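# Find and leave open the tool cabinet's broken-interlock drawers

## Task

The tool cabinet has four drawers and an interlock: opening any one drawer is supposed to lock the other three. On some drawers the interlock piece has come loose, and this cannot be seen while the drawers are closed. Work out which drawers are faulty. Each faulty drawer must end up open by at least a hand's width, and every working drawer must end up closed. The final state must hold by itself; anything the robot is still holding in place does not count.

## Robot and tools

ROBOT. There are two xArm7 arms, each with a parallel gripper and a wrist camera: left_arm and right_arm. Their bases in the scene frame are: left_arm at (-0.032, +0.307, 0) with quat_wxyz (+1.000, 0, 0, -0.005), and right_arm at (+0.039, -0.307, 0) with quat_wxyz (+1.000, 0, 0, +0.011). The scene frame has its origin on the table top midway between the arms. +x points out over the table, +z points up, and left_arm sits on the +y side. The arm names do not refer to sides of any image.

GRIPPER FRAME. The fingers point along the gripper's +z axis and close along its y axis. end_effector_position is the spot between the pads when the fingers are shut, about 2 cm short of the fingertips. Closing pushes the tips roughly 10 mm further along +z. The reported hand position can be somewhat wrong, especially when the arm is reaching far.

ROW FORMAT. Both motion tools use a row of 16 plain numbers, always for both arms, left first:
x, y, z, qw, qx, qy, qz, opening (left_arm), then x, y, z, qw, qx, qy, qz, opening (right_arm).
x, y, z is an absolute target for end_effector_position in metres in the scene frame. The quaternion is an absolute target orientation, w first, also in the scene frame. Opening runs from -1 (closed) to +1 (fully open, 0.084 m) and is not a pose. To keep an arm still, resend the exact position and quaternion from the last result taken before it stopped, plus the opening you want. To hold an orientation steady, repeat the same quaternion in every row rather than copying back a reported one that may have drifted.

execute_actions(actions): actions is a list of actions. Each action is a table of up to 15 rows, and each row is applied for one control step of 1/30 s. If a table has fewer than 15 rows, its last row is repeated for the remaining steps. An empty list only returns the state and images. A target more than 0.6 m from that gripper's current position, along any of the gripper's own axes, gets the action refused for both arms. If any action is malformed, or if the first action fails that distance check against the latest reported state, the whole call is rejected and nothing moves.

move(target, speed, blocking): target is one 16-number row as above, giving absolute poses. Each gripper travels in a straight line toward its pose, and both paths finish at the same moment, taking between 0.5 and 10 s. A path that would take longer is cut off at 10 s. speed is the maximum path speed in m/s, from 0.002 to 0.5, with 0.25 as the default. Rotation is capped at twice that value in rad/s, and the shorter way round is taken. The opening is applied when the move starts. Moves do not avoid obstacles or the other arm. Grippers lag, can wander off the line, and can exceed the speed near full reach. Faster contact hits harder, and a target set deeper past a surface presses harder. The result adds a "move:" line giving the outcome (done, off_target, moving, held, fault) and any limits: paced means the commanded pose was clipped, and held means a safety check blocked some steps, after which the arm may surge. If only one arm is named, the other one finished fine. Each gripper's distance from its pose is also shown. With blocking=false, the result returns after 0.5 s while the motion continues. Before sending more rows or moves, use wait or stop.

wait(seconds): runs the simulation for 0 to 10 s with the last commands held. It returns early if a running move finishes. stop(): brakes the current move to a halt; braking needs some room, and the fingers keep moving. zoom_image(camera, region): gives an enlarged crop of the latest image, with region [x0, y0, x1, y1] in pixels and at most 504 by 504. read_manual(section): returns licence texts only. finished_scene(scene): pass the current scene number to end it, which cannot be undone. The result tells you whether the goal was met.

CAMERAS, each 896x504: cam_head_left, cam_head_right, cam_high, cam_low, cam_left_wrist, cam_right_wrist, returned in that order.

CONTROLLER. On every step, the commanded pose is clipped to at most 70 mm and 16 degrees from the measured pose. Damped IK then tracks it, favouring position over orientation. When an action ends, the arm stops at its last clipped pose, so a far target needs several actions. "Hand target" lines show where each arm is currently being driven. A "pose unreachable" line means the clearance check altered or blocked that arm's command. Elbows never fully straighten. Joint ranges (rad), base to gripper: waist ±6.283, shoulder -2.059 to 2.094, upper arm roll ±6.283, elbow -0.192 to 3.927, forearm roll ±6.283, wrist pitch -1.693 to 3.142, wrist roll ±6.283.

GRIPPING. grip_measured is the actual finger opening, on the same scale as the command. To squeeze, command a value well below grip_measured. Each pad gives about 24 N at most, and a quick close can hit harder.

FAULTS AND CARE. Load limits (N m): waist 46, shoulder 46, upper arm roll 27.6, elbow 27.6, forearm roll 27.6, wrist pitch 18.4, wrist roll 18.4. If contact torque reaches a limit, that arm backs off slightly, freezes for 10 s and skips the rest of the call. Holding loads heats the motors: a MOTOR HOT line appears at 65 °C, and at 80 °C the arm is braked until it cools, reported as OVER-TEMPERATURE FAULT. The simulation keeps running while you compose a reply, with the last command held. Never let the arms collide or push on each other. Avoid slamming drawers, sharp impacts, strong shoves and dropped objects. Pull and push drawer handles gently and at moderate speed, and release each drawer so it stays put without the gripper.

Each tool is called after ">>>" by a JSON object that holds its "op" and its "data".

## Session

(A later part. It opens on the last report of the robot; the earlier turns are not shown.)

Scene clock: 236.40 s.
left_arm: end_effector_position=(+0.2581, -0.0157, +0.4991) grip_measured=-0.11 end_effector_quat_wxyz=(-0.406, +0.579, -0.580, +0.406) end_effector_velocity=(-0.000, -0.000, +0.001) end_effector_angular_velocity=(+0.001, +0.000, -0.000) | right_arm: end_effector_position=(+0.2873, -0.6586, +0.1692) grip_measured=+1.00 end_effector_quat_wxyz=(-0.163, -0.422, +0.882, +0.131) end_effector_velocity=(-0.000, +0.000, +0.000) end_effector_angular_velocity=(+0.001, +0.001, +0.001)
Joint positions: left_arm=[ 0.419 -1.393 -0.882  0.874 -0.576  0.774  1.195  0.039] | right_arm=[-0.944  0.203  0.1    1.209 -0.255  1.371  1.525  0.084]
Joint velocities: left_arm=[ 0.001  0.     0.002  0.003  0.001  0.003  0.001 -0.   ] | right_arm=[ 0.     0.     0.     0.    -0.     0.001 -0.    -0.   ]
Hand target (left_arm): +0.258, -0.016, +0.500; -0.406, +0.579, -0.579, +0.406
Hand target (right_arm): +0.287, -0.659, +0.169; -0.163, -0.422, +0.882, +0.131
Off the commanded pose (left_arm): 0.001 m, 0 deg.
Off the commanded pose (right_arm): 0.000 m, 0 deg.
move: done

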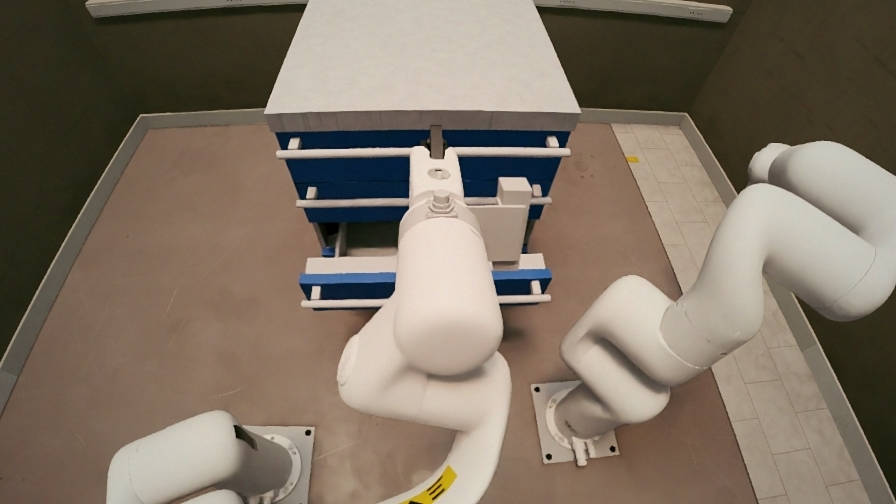

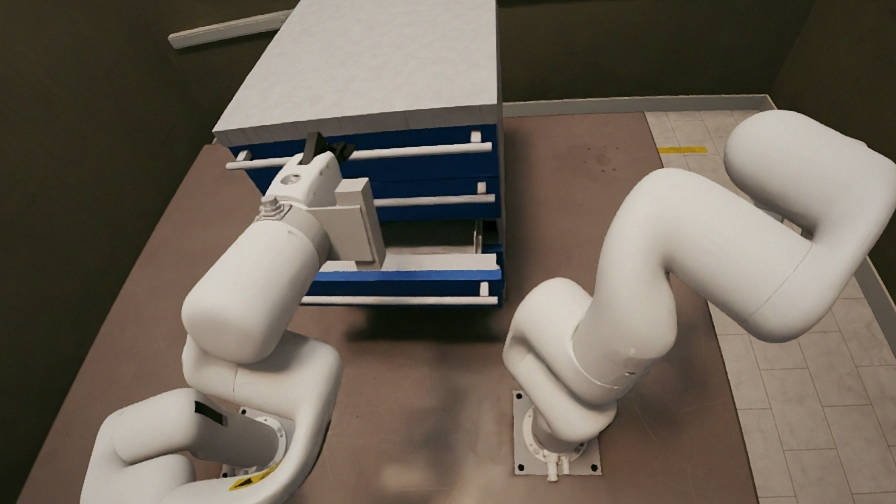

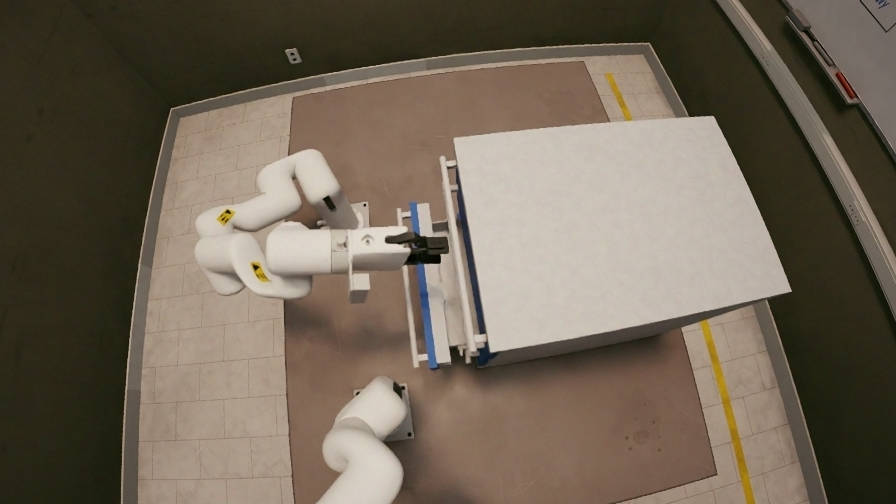

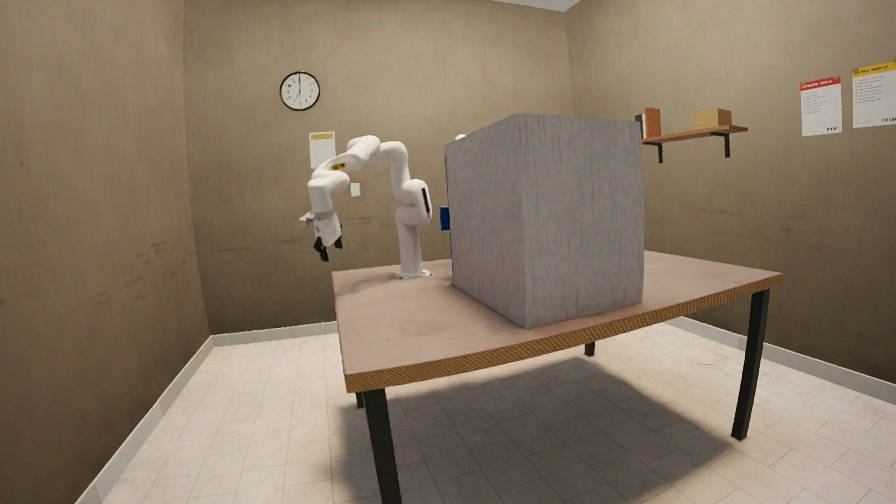

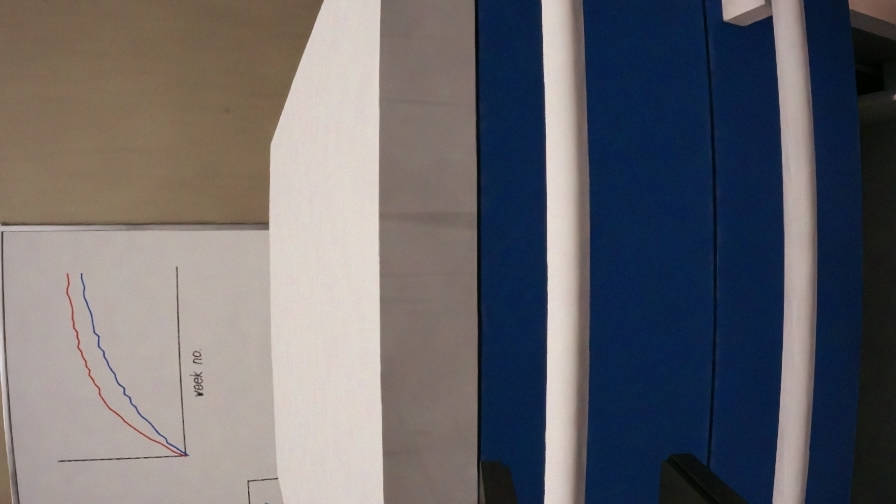

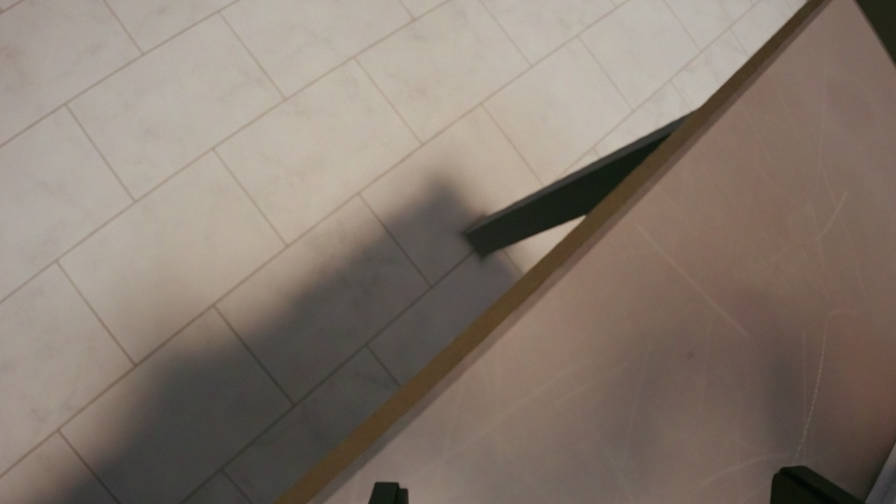

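>>> {"op": "move", "data": {"target": [0.297,-0.015,0.487,0.406,-0.579,0.579,-0.406,-0.1,0.2873,-0.6586,0.1692,-0.163,-0.422,0.882,0.131,1], "speed": 0.09}}

>>> {"op": "execute_actions", "data": {"actions": [[[0.297,-0.015,0.487,0.406,-0.579,0.579,-0.406,-1,0.2873,-0.6586,0.1692,-0.163,-0.422,0.882,0.131,1]],[[0.297,-0.015,0.487,0.406,-0.579,0.579,-0.406,-1,0.2873,-0.6586,0.1692,-0.163,-0.422,0.882,0.131,1]]]}}

Scene clock: 244.63 s.
left_arm: end_effector_position=(+0.2966, -0.0153, +0.4873) grip_measured=-0.11 end_effector_quat_wxyz=(-0.406, +0.579, -0.579, +0.406) end_effector_velocity=(+0.001, +0.000, -0.001) end_effector_angular_velocity=(+0.001, +0.001, +0.000) | right_arm: end_effector_position=(+0.2873, -0.6586, +0.1692) grip_measured=+1.00 end_effector_quat_wxyz=(-0.163, -0.422, +0.882, +0.131) end_effector_velocity=(+0.000, +0.000, +0.000) end_effector_angular_velocity=(+0.001, +0.001, +0.001)
Joint positions: left_arm=[ 0.484 -1.327 -0.943  0.866 -0.616  0.664  1.222  0.039] | right_arm=[-0.944  0.203  0.1    1.209 -0.255  1.371  1.525  0.084]
Joint velocities: left_arm=[ 0.     0.001 -0.002 -0.001 -0.    -0.001  0.    -0.   ] | right_arm=[ 0.001  0.    -0.     0.    -0.     0.001 -0.001  0.   ]
Hand target (left_arm): +0.297, -0.015, +0.487; -0.406, +0.579, -0.579, +0.406
Hand target (right_arm): +0.287, -0.659, +0.169; -0.163, -0.422, +0.882, +0.131
Off the commanded pose (left_arm): 0.001 m, 0 deg.
Off the commanded pose (right_arm): 0.000 m, 0 deg.
move: done

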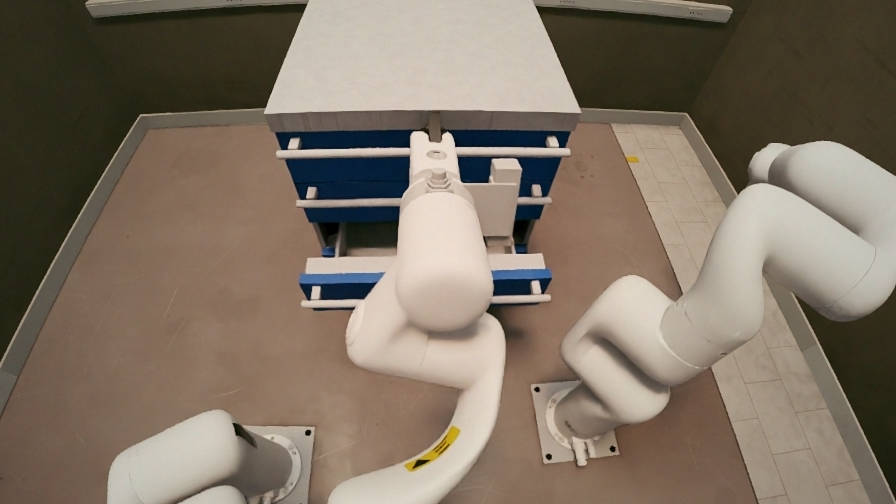

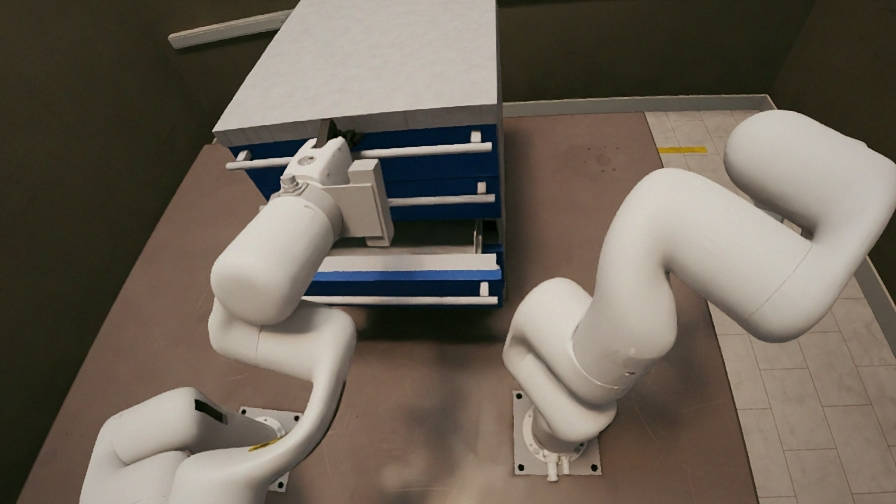

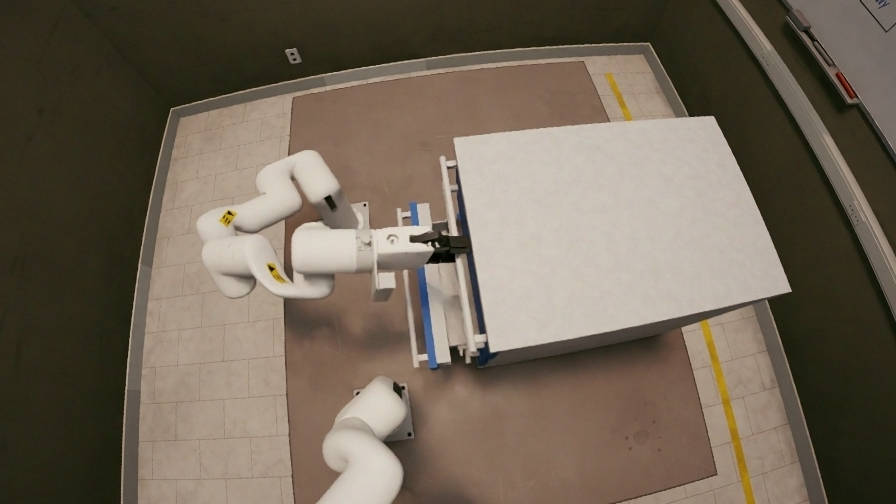

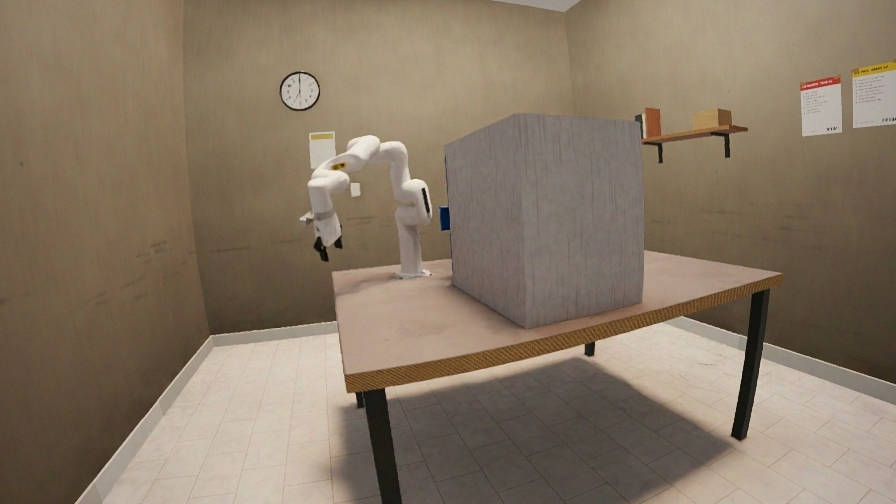

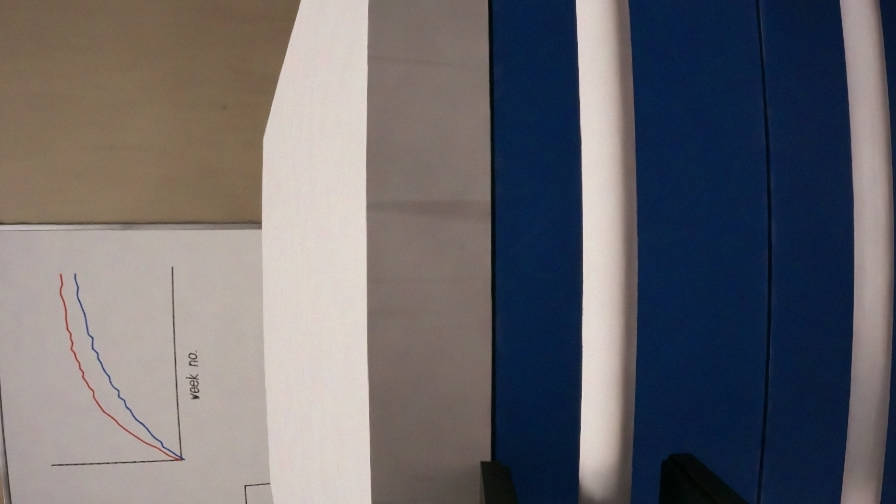

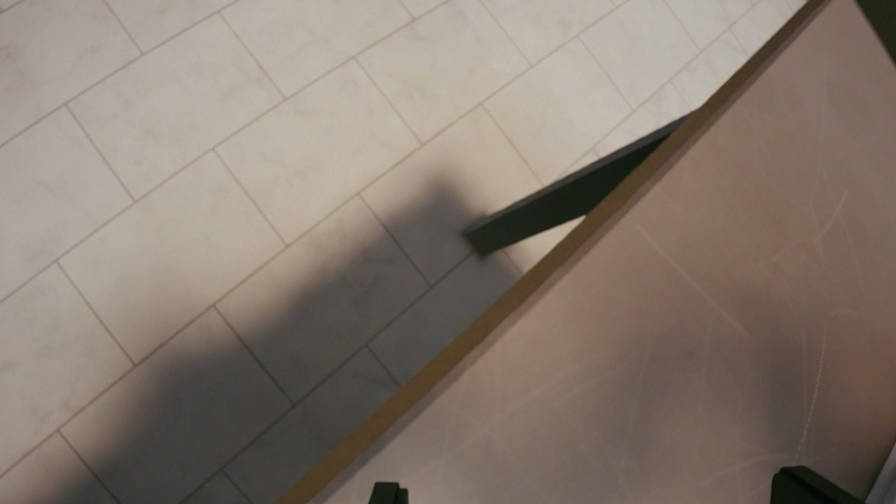

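Scene clock: 245.63 s.
left_arm: end_effector_position=(+0.2969, -0.0151, +0.4864) grip_measured=-0.74 end_effector_quat_wxyz=(-0.406, +0.579, -0.579, +0.405) end_effector_velocity=(+0.000, +0.000, +0.001) end_effector_angular_velocity=(-0.001, -0.001, +0.000) | right_arm: end_effector_position=(+0.2873, -0.6586, +0.1692) grip_measured=+1.00 end_effector_quat_wxyz=(-0.163, -0.422, +0.882, +0.131) end_effector_velocity=(+0.000, +0.000, +0.000) end_effector_angular_velocity=(+0.001, -0.000, +0.001)
Joint positions: left_arm=[ 0.485 -1.326 -0.944  0.865 -0.617  0.665  1.223  0.012] | right_arm=[-0.944  0.203  0.1    1.209 -0.255  1.371  1.525  0.084]
Joint velocities: left_arm=[ 0.001 -0.     0.001  0.    -0.001 -0.001  0.     0.   ] | right_arm=[ 0.001 -0.    -0.     0.     0.     0.    -0.001  0.   ]
Hand target (left_arm): +0.297, -0.015, +0.487; -0.406, +0.579, -0.579, +0.406
Hand target (right_arm): +0.287, -0.659, +0.169; -0.163, -0.422, +0.882, +0.131
Off the commanded pose (left_arm): 0.001 m, 0 deg.
Off the commanded pose (right_arm): 0.000 m, 0 deg.

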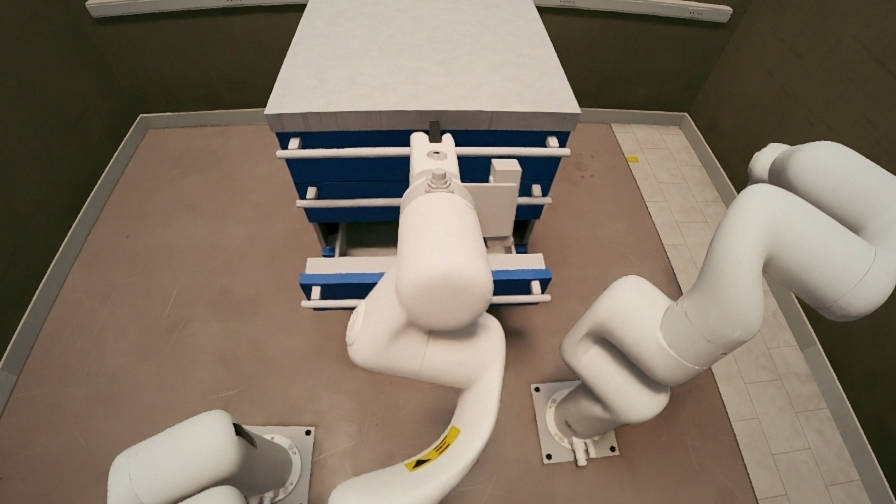

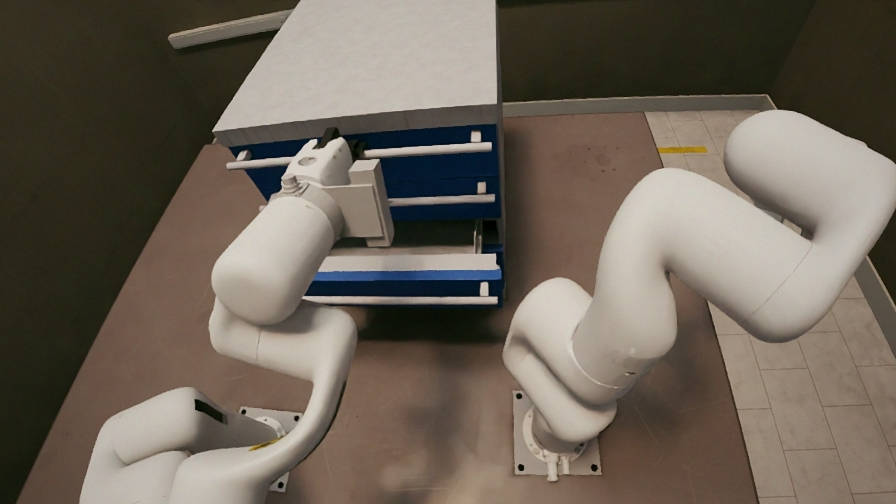

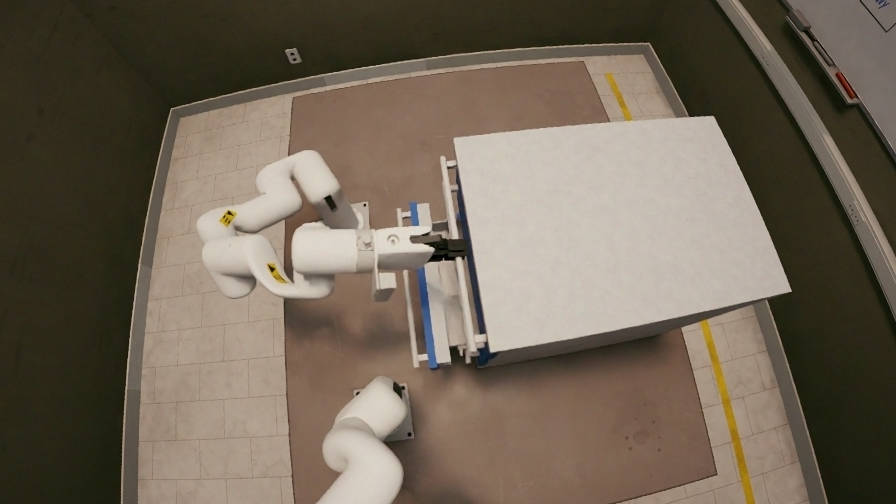

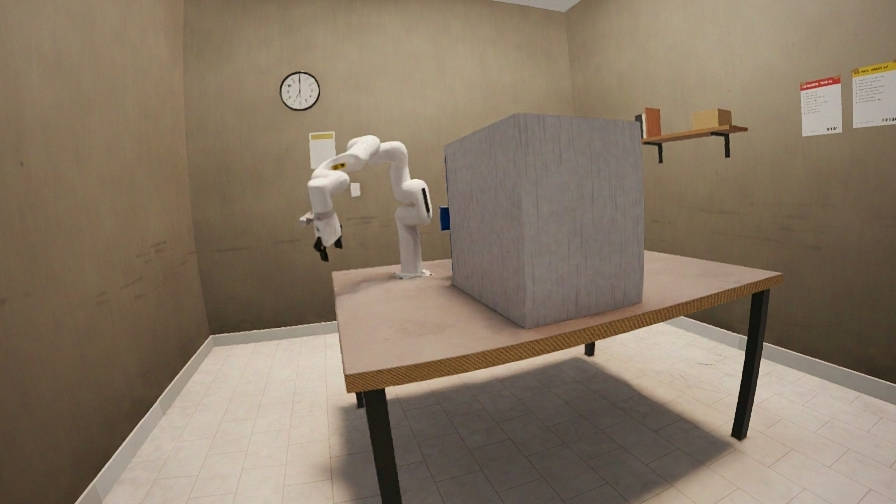

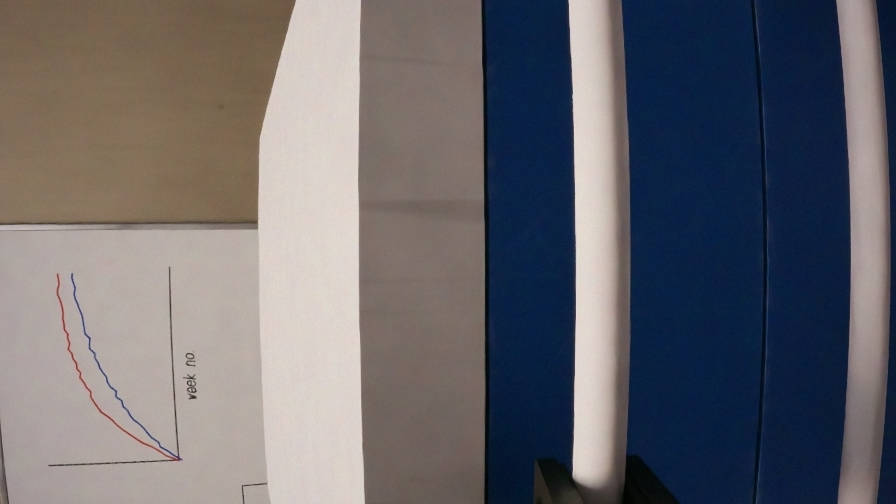

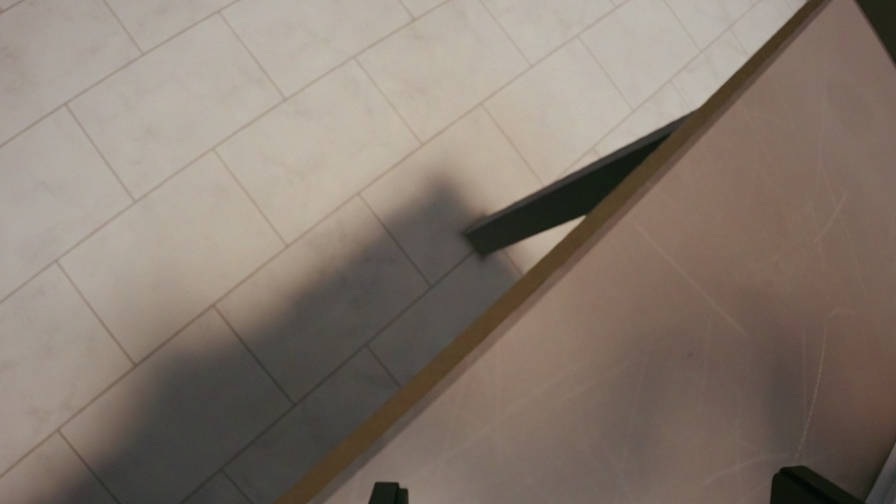

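>>> {"op": "move", "data": {"target": [0.285,-0.015,0.486,0.406,-0.579,0.579,-0.406,-1,0.2873,-0.6586,0.1692,-0.163,-0.422,0.882,0.131,1], "speed": 0.025}}

Scene clock: 251.37 s.
left_arm: end_effector_position=(+0.2851, -0.0148, +0.4864) grip_measured=-0.74 end_effector_quat_wxyz=(-0.406, +0.579, -0.579, +0.406) end_effector_velocity=(-0.000, -0.000, -0.000) end_effector_angular_velocity=(+0.000, +0.000, +0.000) | right_arm: end_effector_position=(+0.2873, -0.6586, +0.1692) grip_measured=+1.00 end_effector_quat_wxyz=(-0.163, -0.422, +0.882, +0.131) end_effector_velocity=(+0.000, +0.000, -0.000) end_effector_angular_velocity=(+0.000, -0.000, -0.001)
Joint positions: left_arm=[ 0.46  -1.354 -0.931  0.854 -0.61   0.69   1.212  0.011] | right_arm=[-0.944  0.203  0.1    1.209 -0.255  1.371  1.525  0.084]
Joint velocities: left_arm=[-0.     0.    -0.    -0.     0.     0.    -0.001 -0.   ] | right_arm=[-0.     0.     0.    -0.     0.001 -0.     0.    -0.   ]
Hand target (left_arm): +0.285, -0.015, +0.486; -0.406, +0.579, -0.579, +0.406
Hand target (right_arm): +0.287, -0.659, +0.169; -0.163, -0.422, +0.882, +0.131
Off the commanded pose (left_arm): 0.000 m, 0 deg.
Off the commanded pose (right_arm): 0.000 m, 0 deg.
move: done

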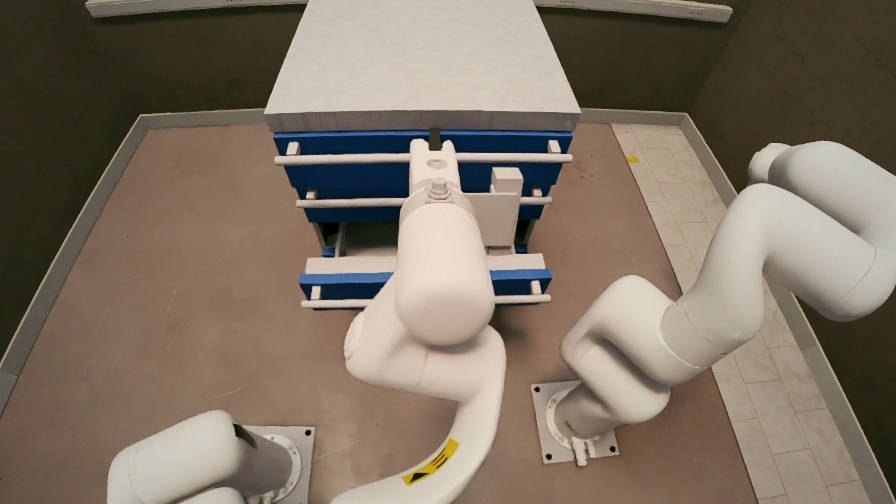

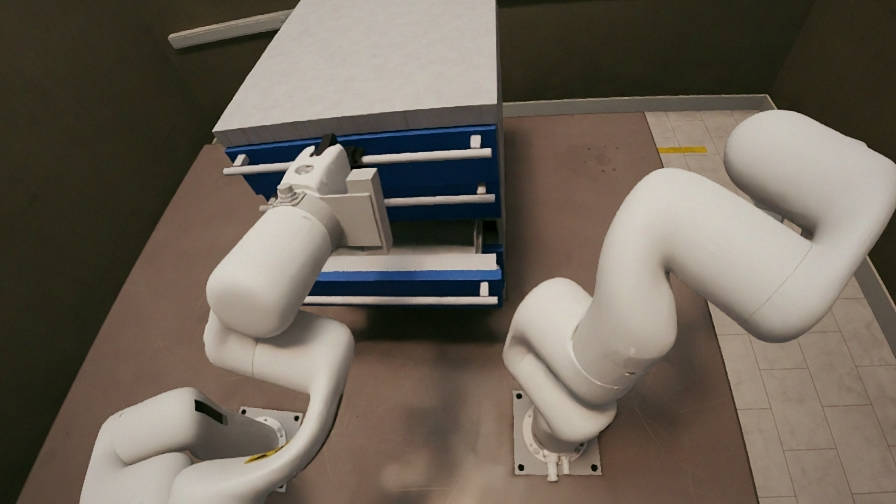

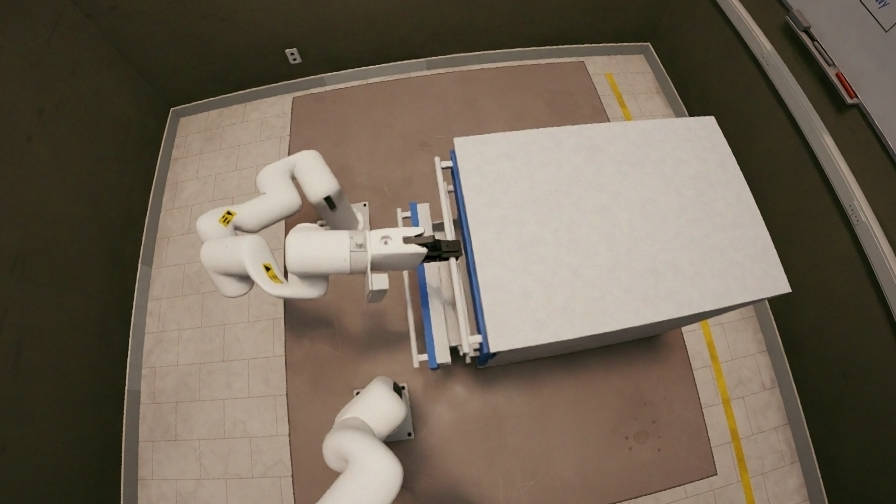

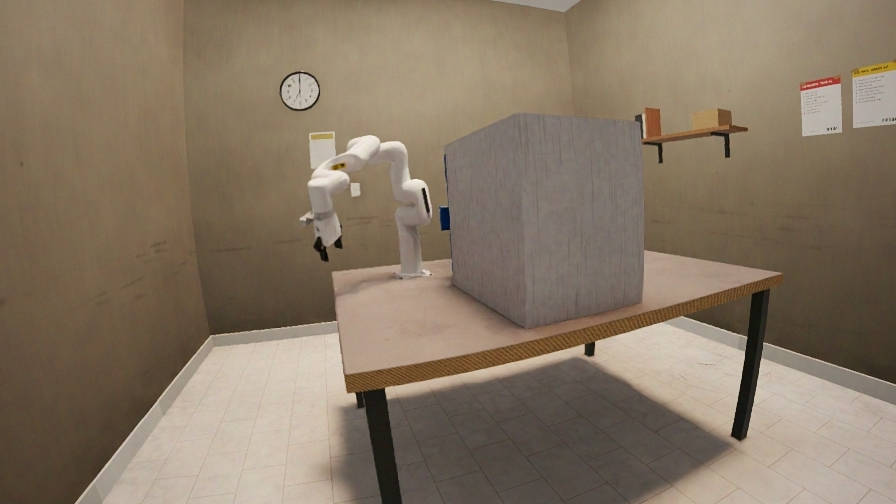

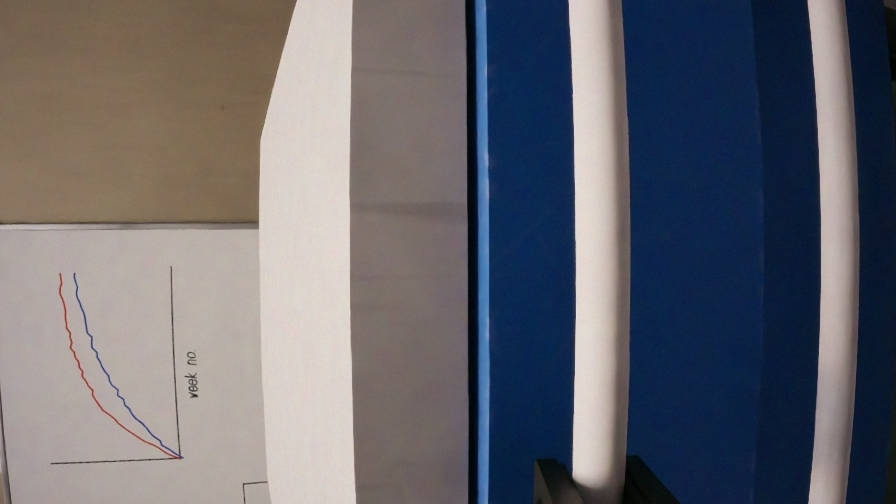

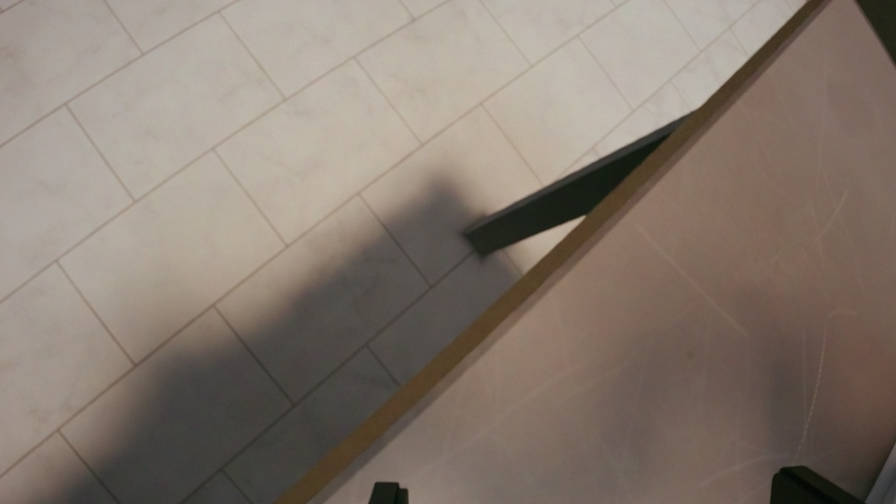

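>>> {"op": "move", "data": {"target": [0.177,-0.015,0.486,0.406,-0.579,0.579,-0.406,-1,0.2873,-0.6586,0.1692,-0.163,-0.422,0.882,0.131,1], "speed": 0.09}}

>>> {"op": "zoom_image", "data": {"camera": "cam_head_right", "region": [440,105,525,195]}}

>>> {"op": "zoom_image", "data": {"camera": "cam_head_left", "region": [500,110,600,200]}}

Scene clock: 257.27 s.
left_arm: end_effector_position=(+0.1775, -0.0151, +0.4860) grip_measured=-0.74 end_effector_quat_wxyz=(-0.406, +0.579, -0.579, +0.406) end_effector_velocity=(-0.000, +0.000, +0.000) end_effector_angular_velocity=(-0.000, -0.001, +0.000) | right_arm: end_effector_position=(+0.2873, -0.6586, +0.1692) grip_measured=+1.00 end_effector_quat_wxyz=(-0.163, -0.422, +0.882, +0.131) end_effector_velocity=(-0.000, +0.000, -0.000) end_effector_angular_velocity=(+0.000, +0.001, -0.001)
Joint positions: left_arm=[ 0.264 -1.569 -0.836  0.837 -0.524  0.963  1.111  0.011] | right_arm=[-0.944  0.203  0.1    1.209 -0.255  1.371  1.525  0.084]
Joint velocities: left_arm=[-0.    -0.001  0.001  0.     0.     0.    -0.    -0.   ] | right_arm=[-0.    -0.     0.    -0.     0.     0.001  0.001  0.   ]
Hand target (left_arm): +0.177, -0.015, +0.486; -0.406, +0.579, -0.579, +0.406
Hand target (right_arm): +0.287, -0.659, +0.169; -0.163, -0.422, +0.882, +0.131
Off the commanded pose (left_arm): 0.001 m, 0 deg.
Off the commanded pose (right_arm): 0.000 m, 0 deg.
move: done

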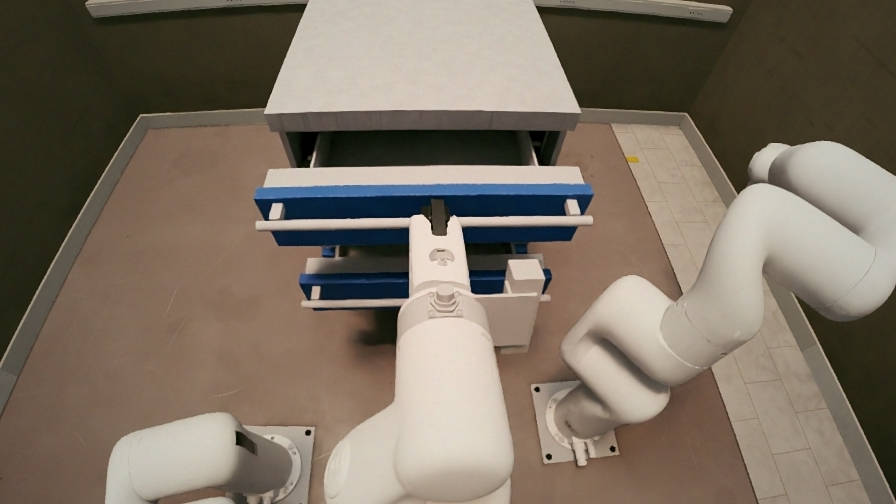

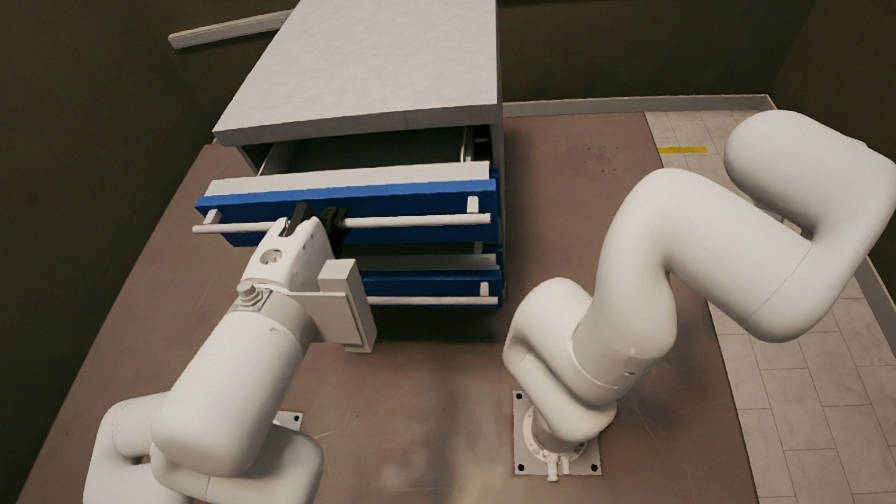

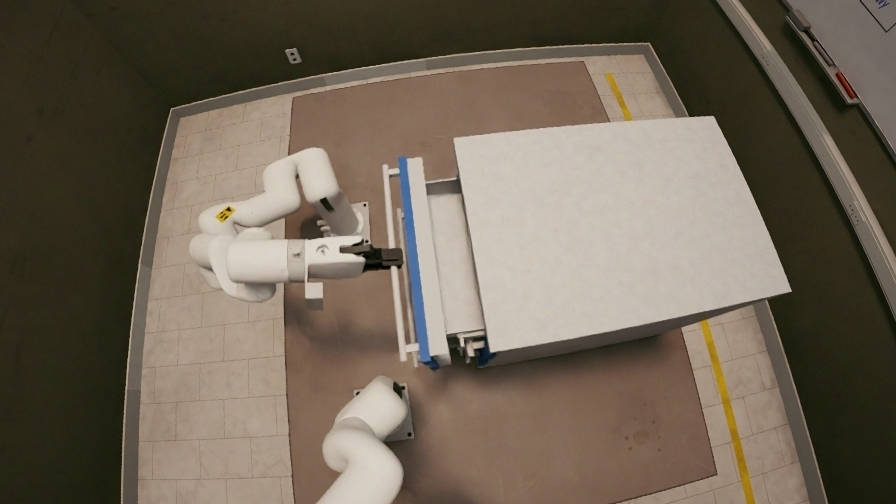

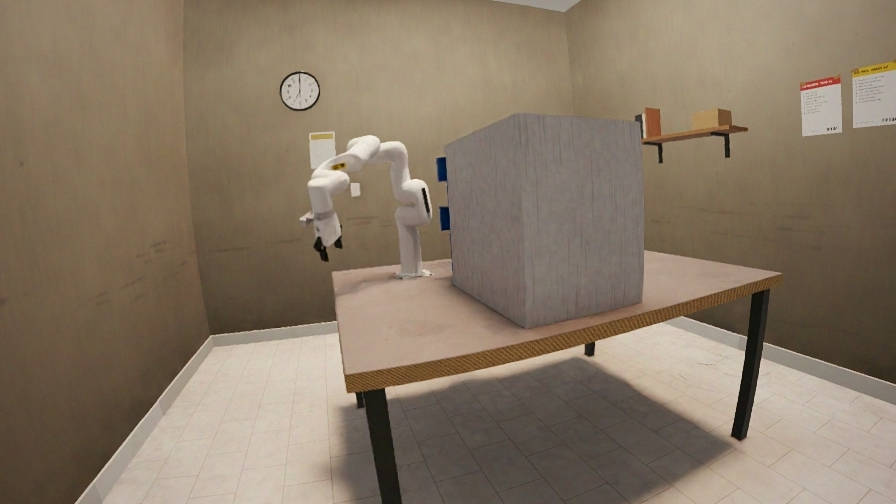

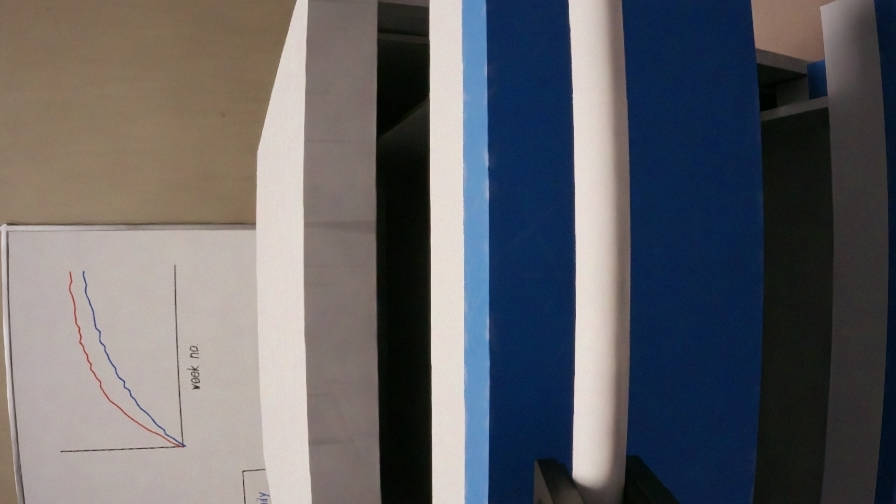

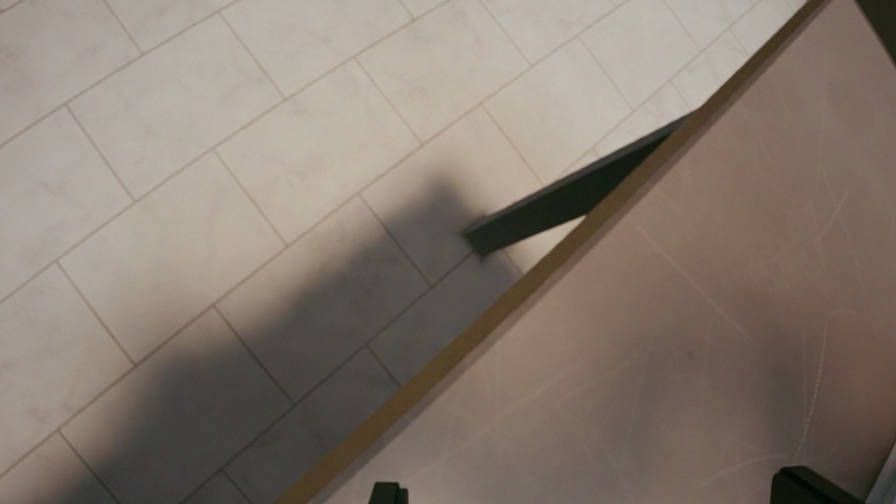

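Region (440, 105, 525, 195) of cam_head_right's 896x504 image, scaled by 5.600, with more detail than that image has.

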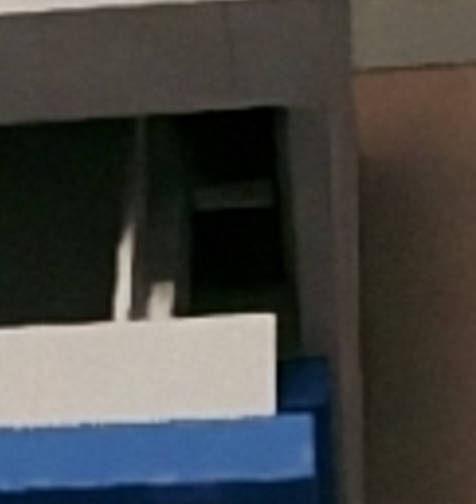

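Region (500, 110, 600, 200) of cam_head_left's 896x504 image, scaled by 5.040, with more detail than that image has; it fills the top 454 rows of this view, and the rest is white.

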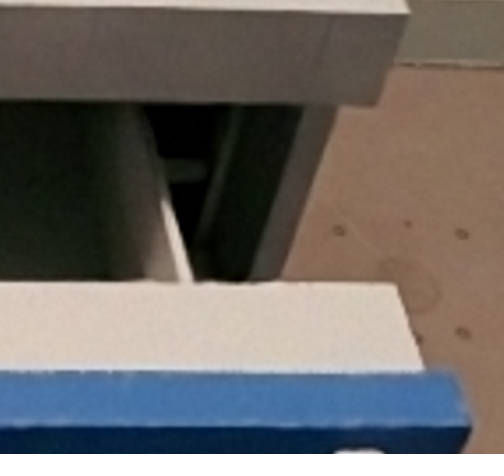

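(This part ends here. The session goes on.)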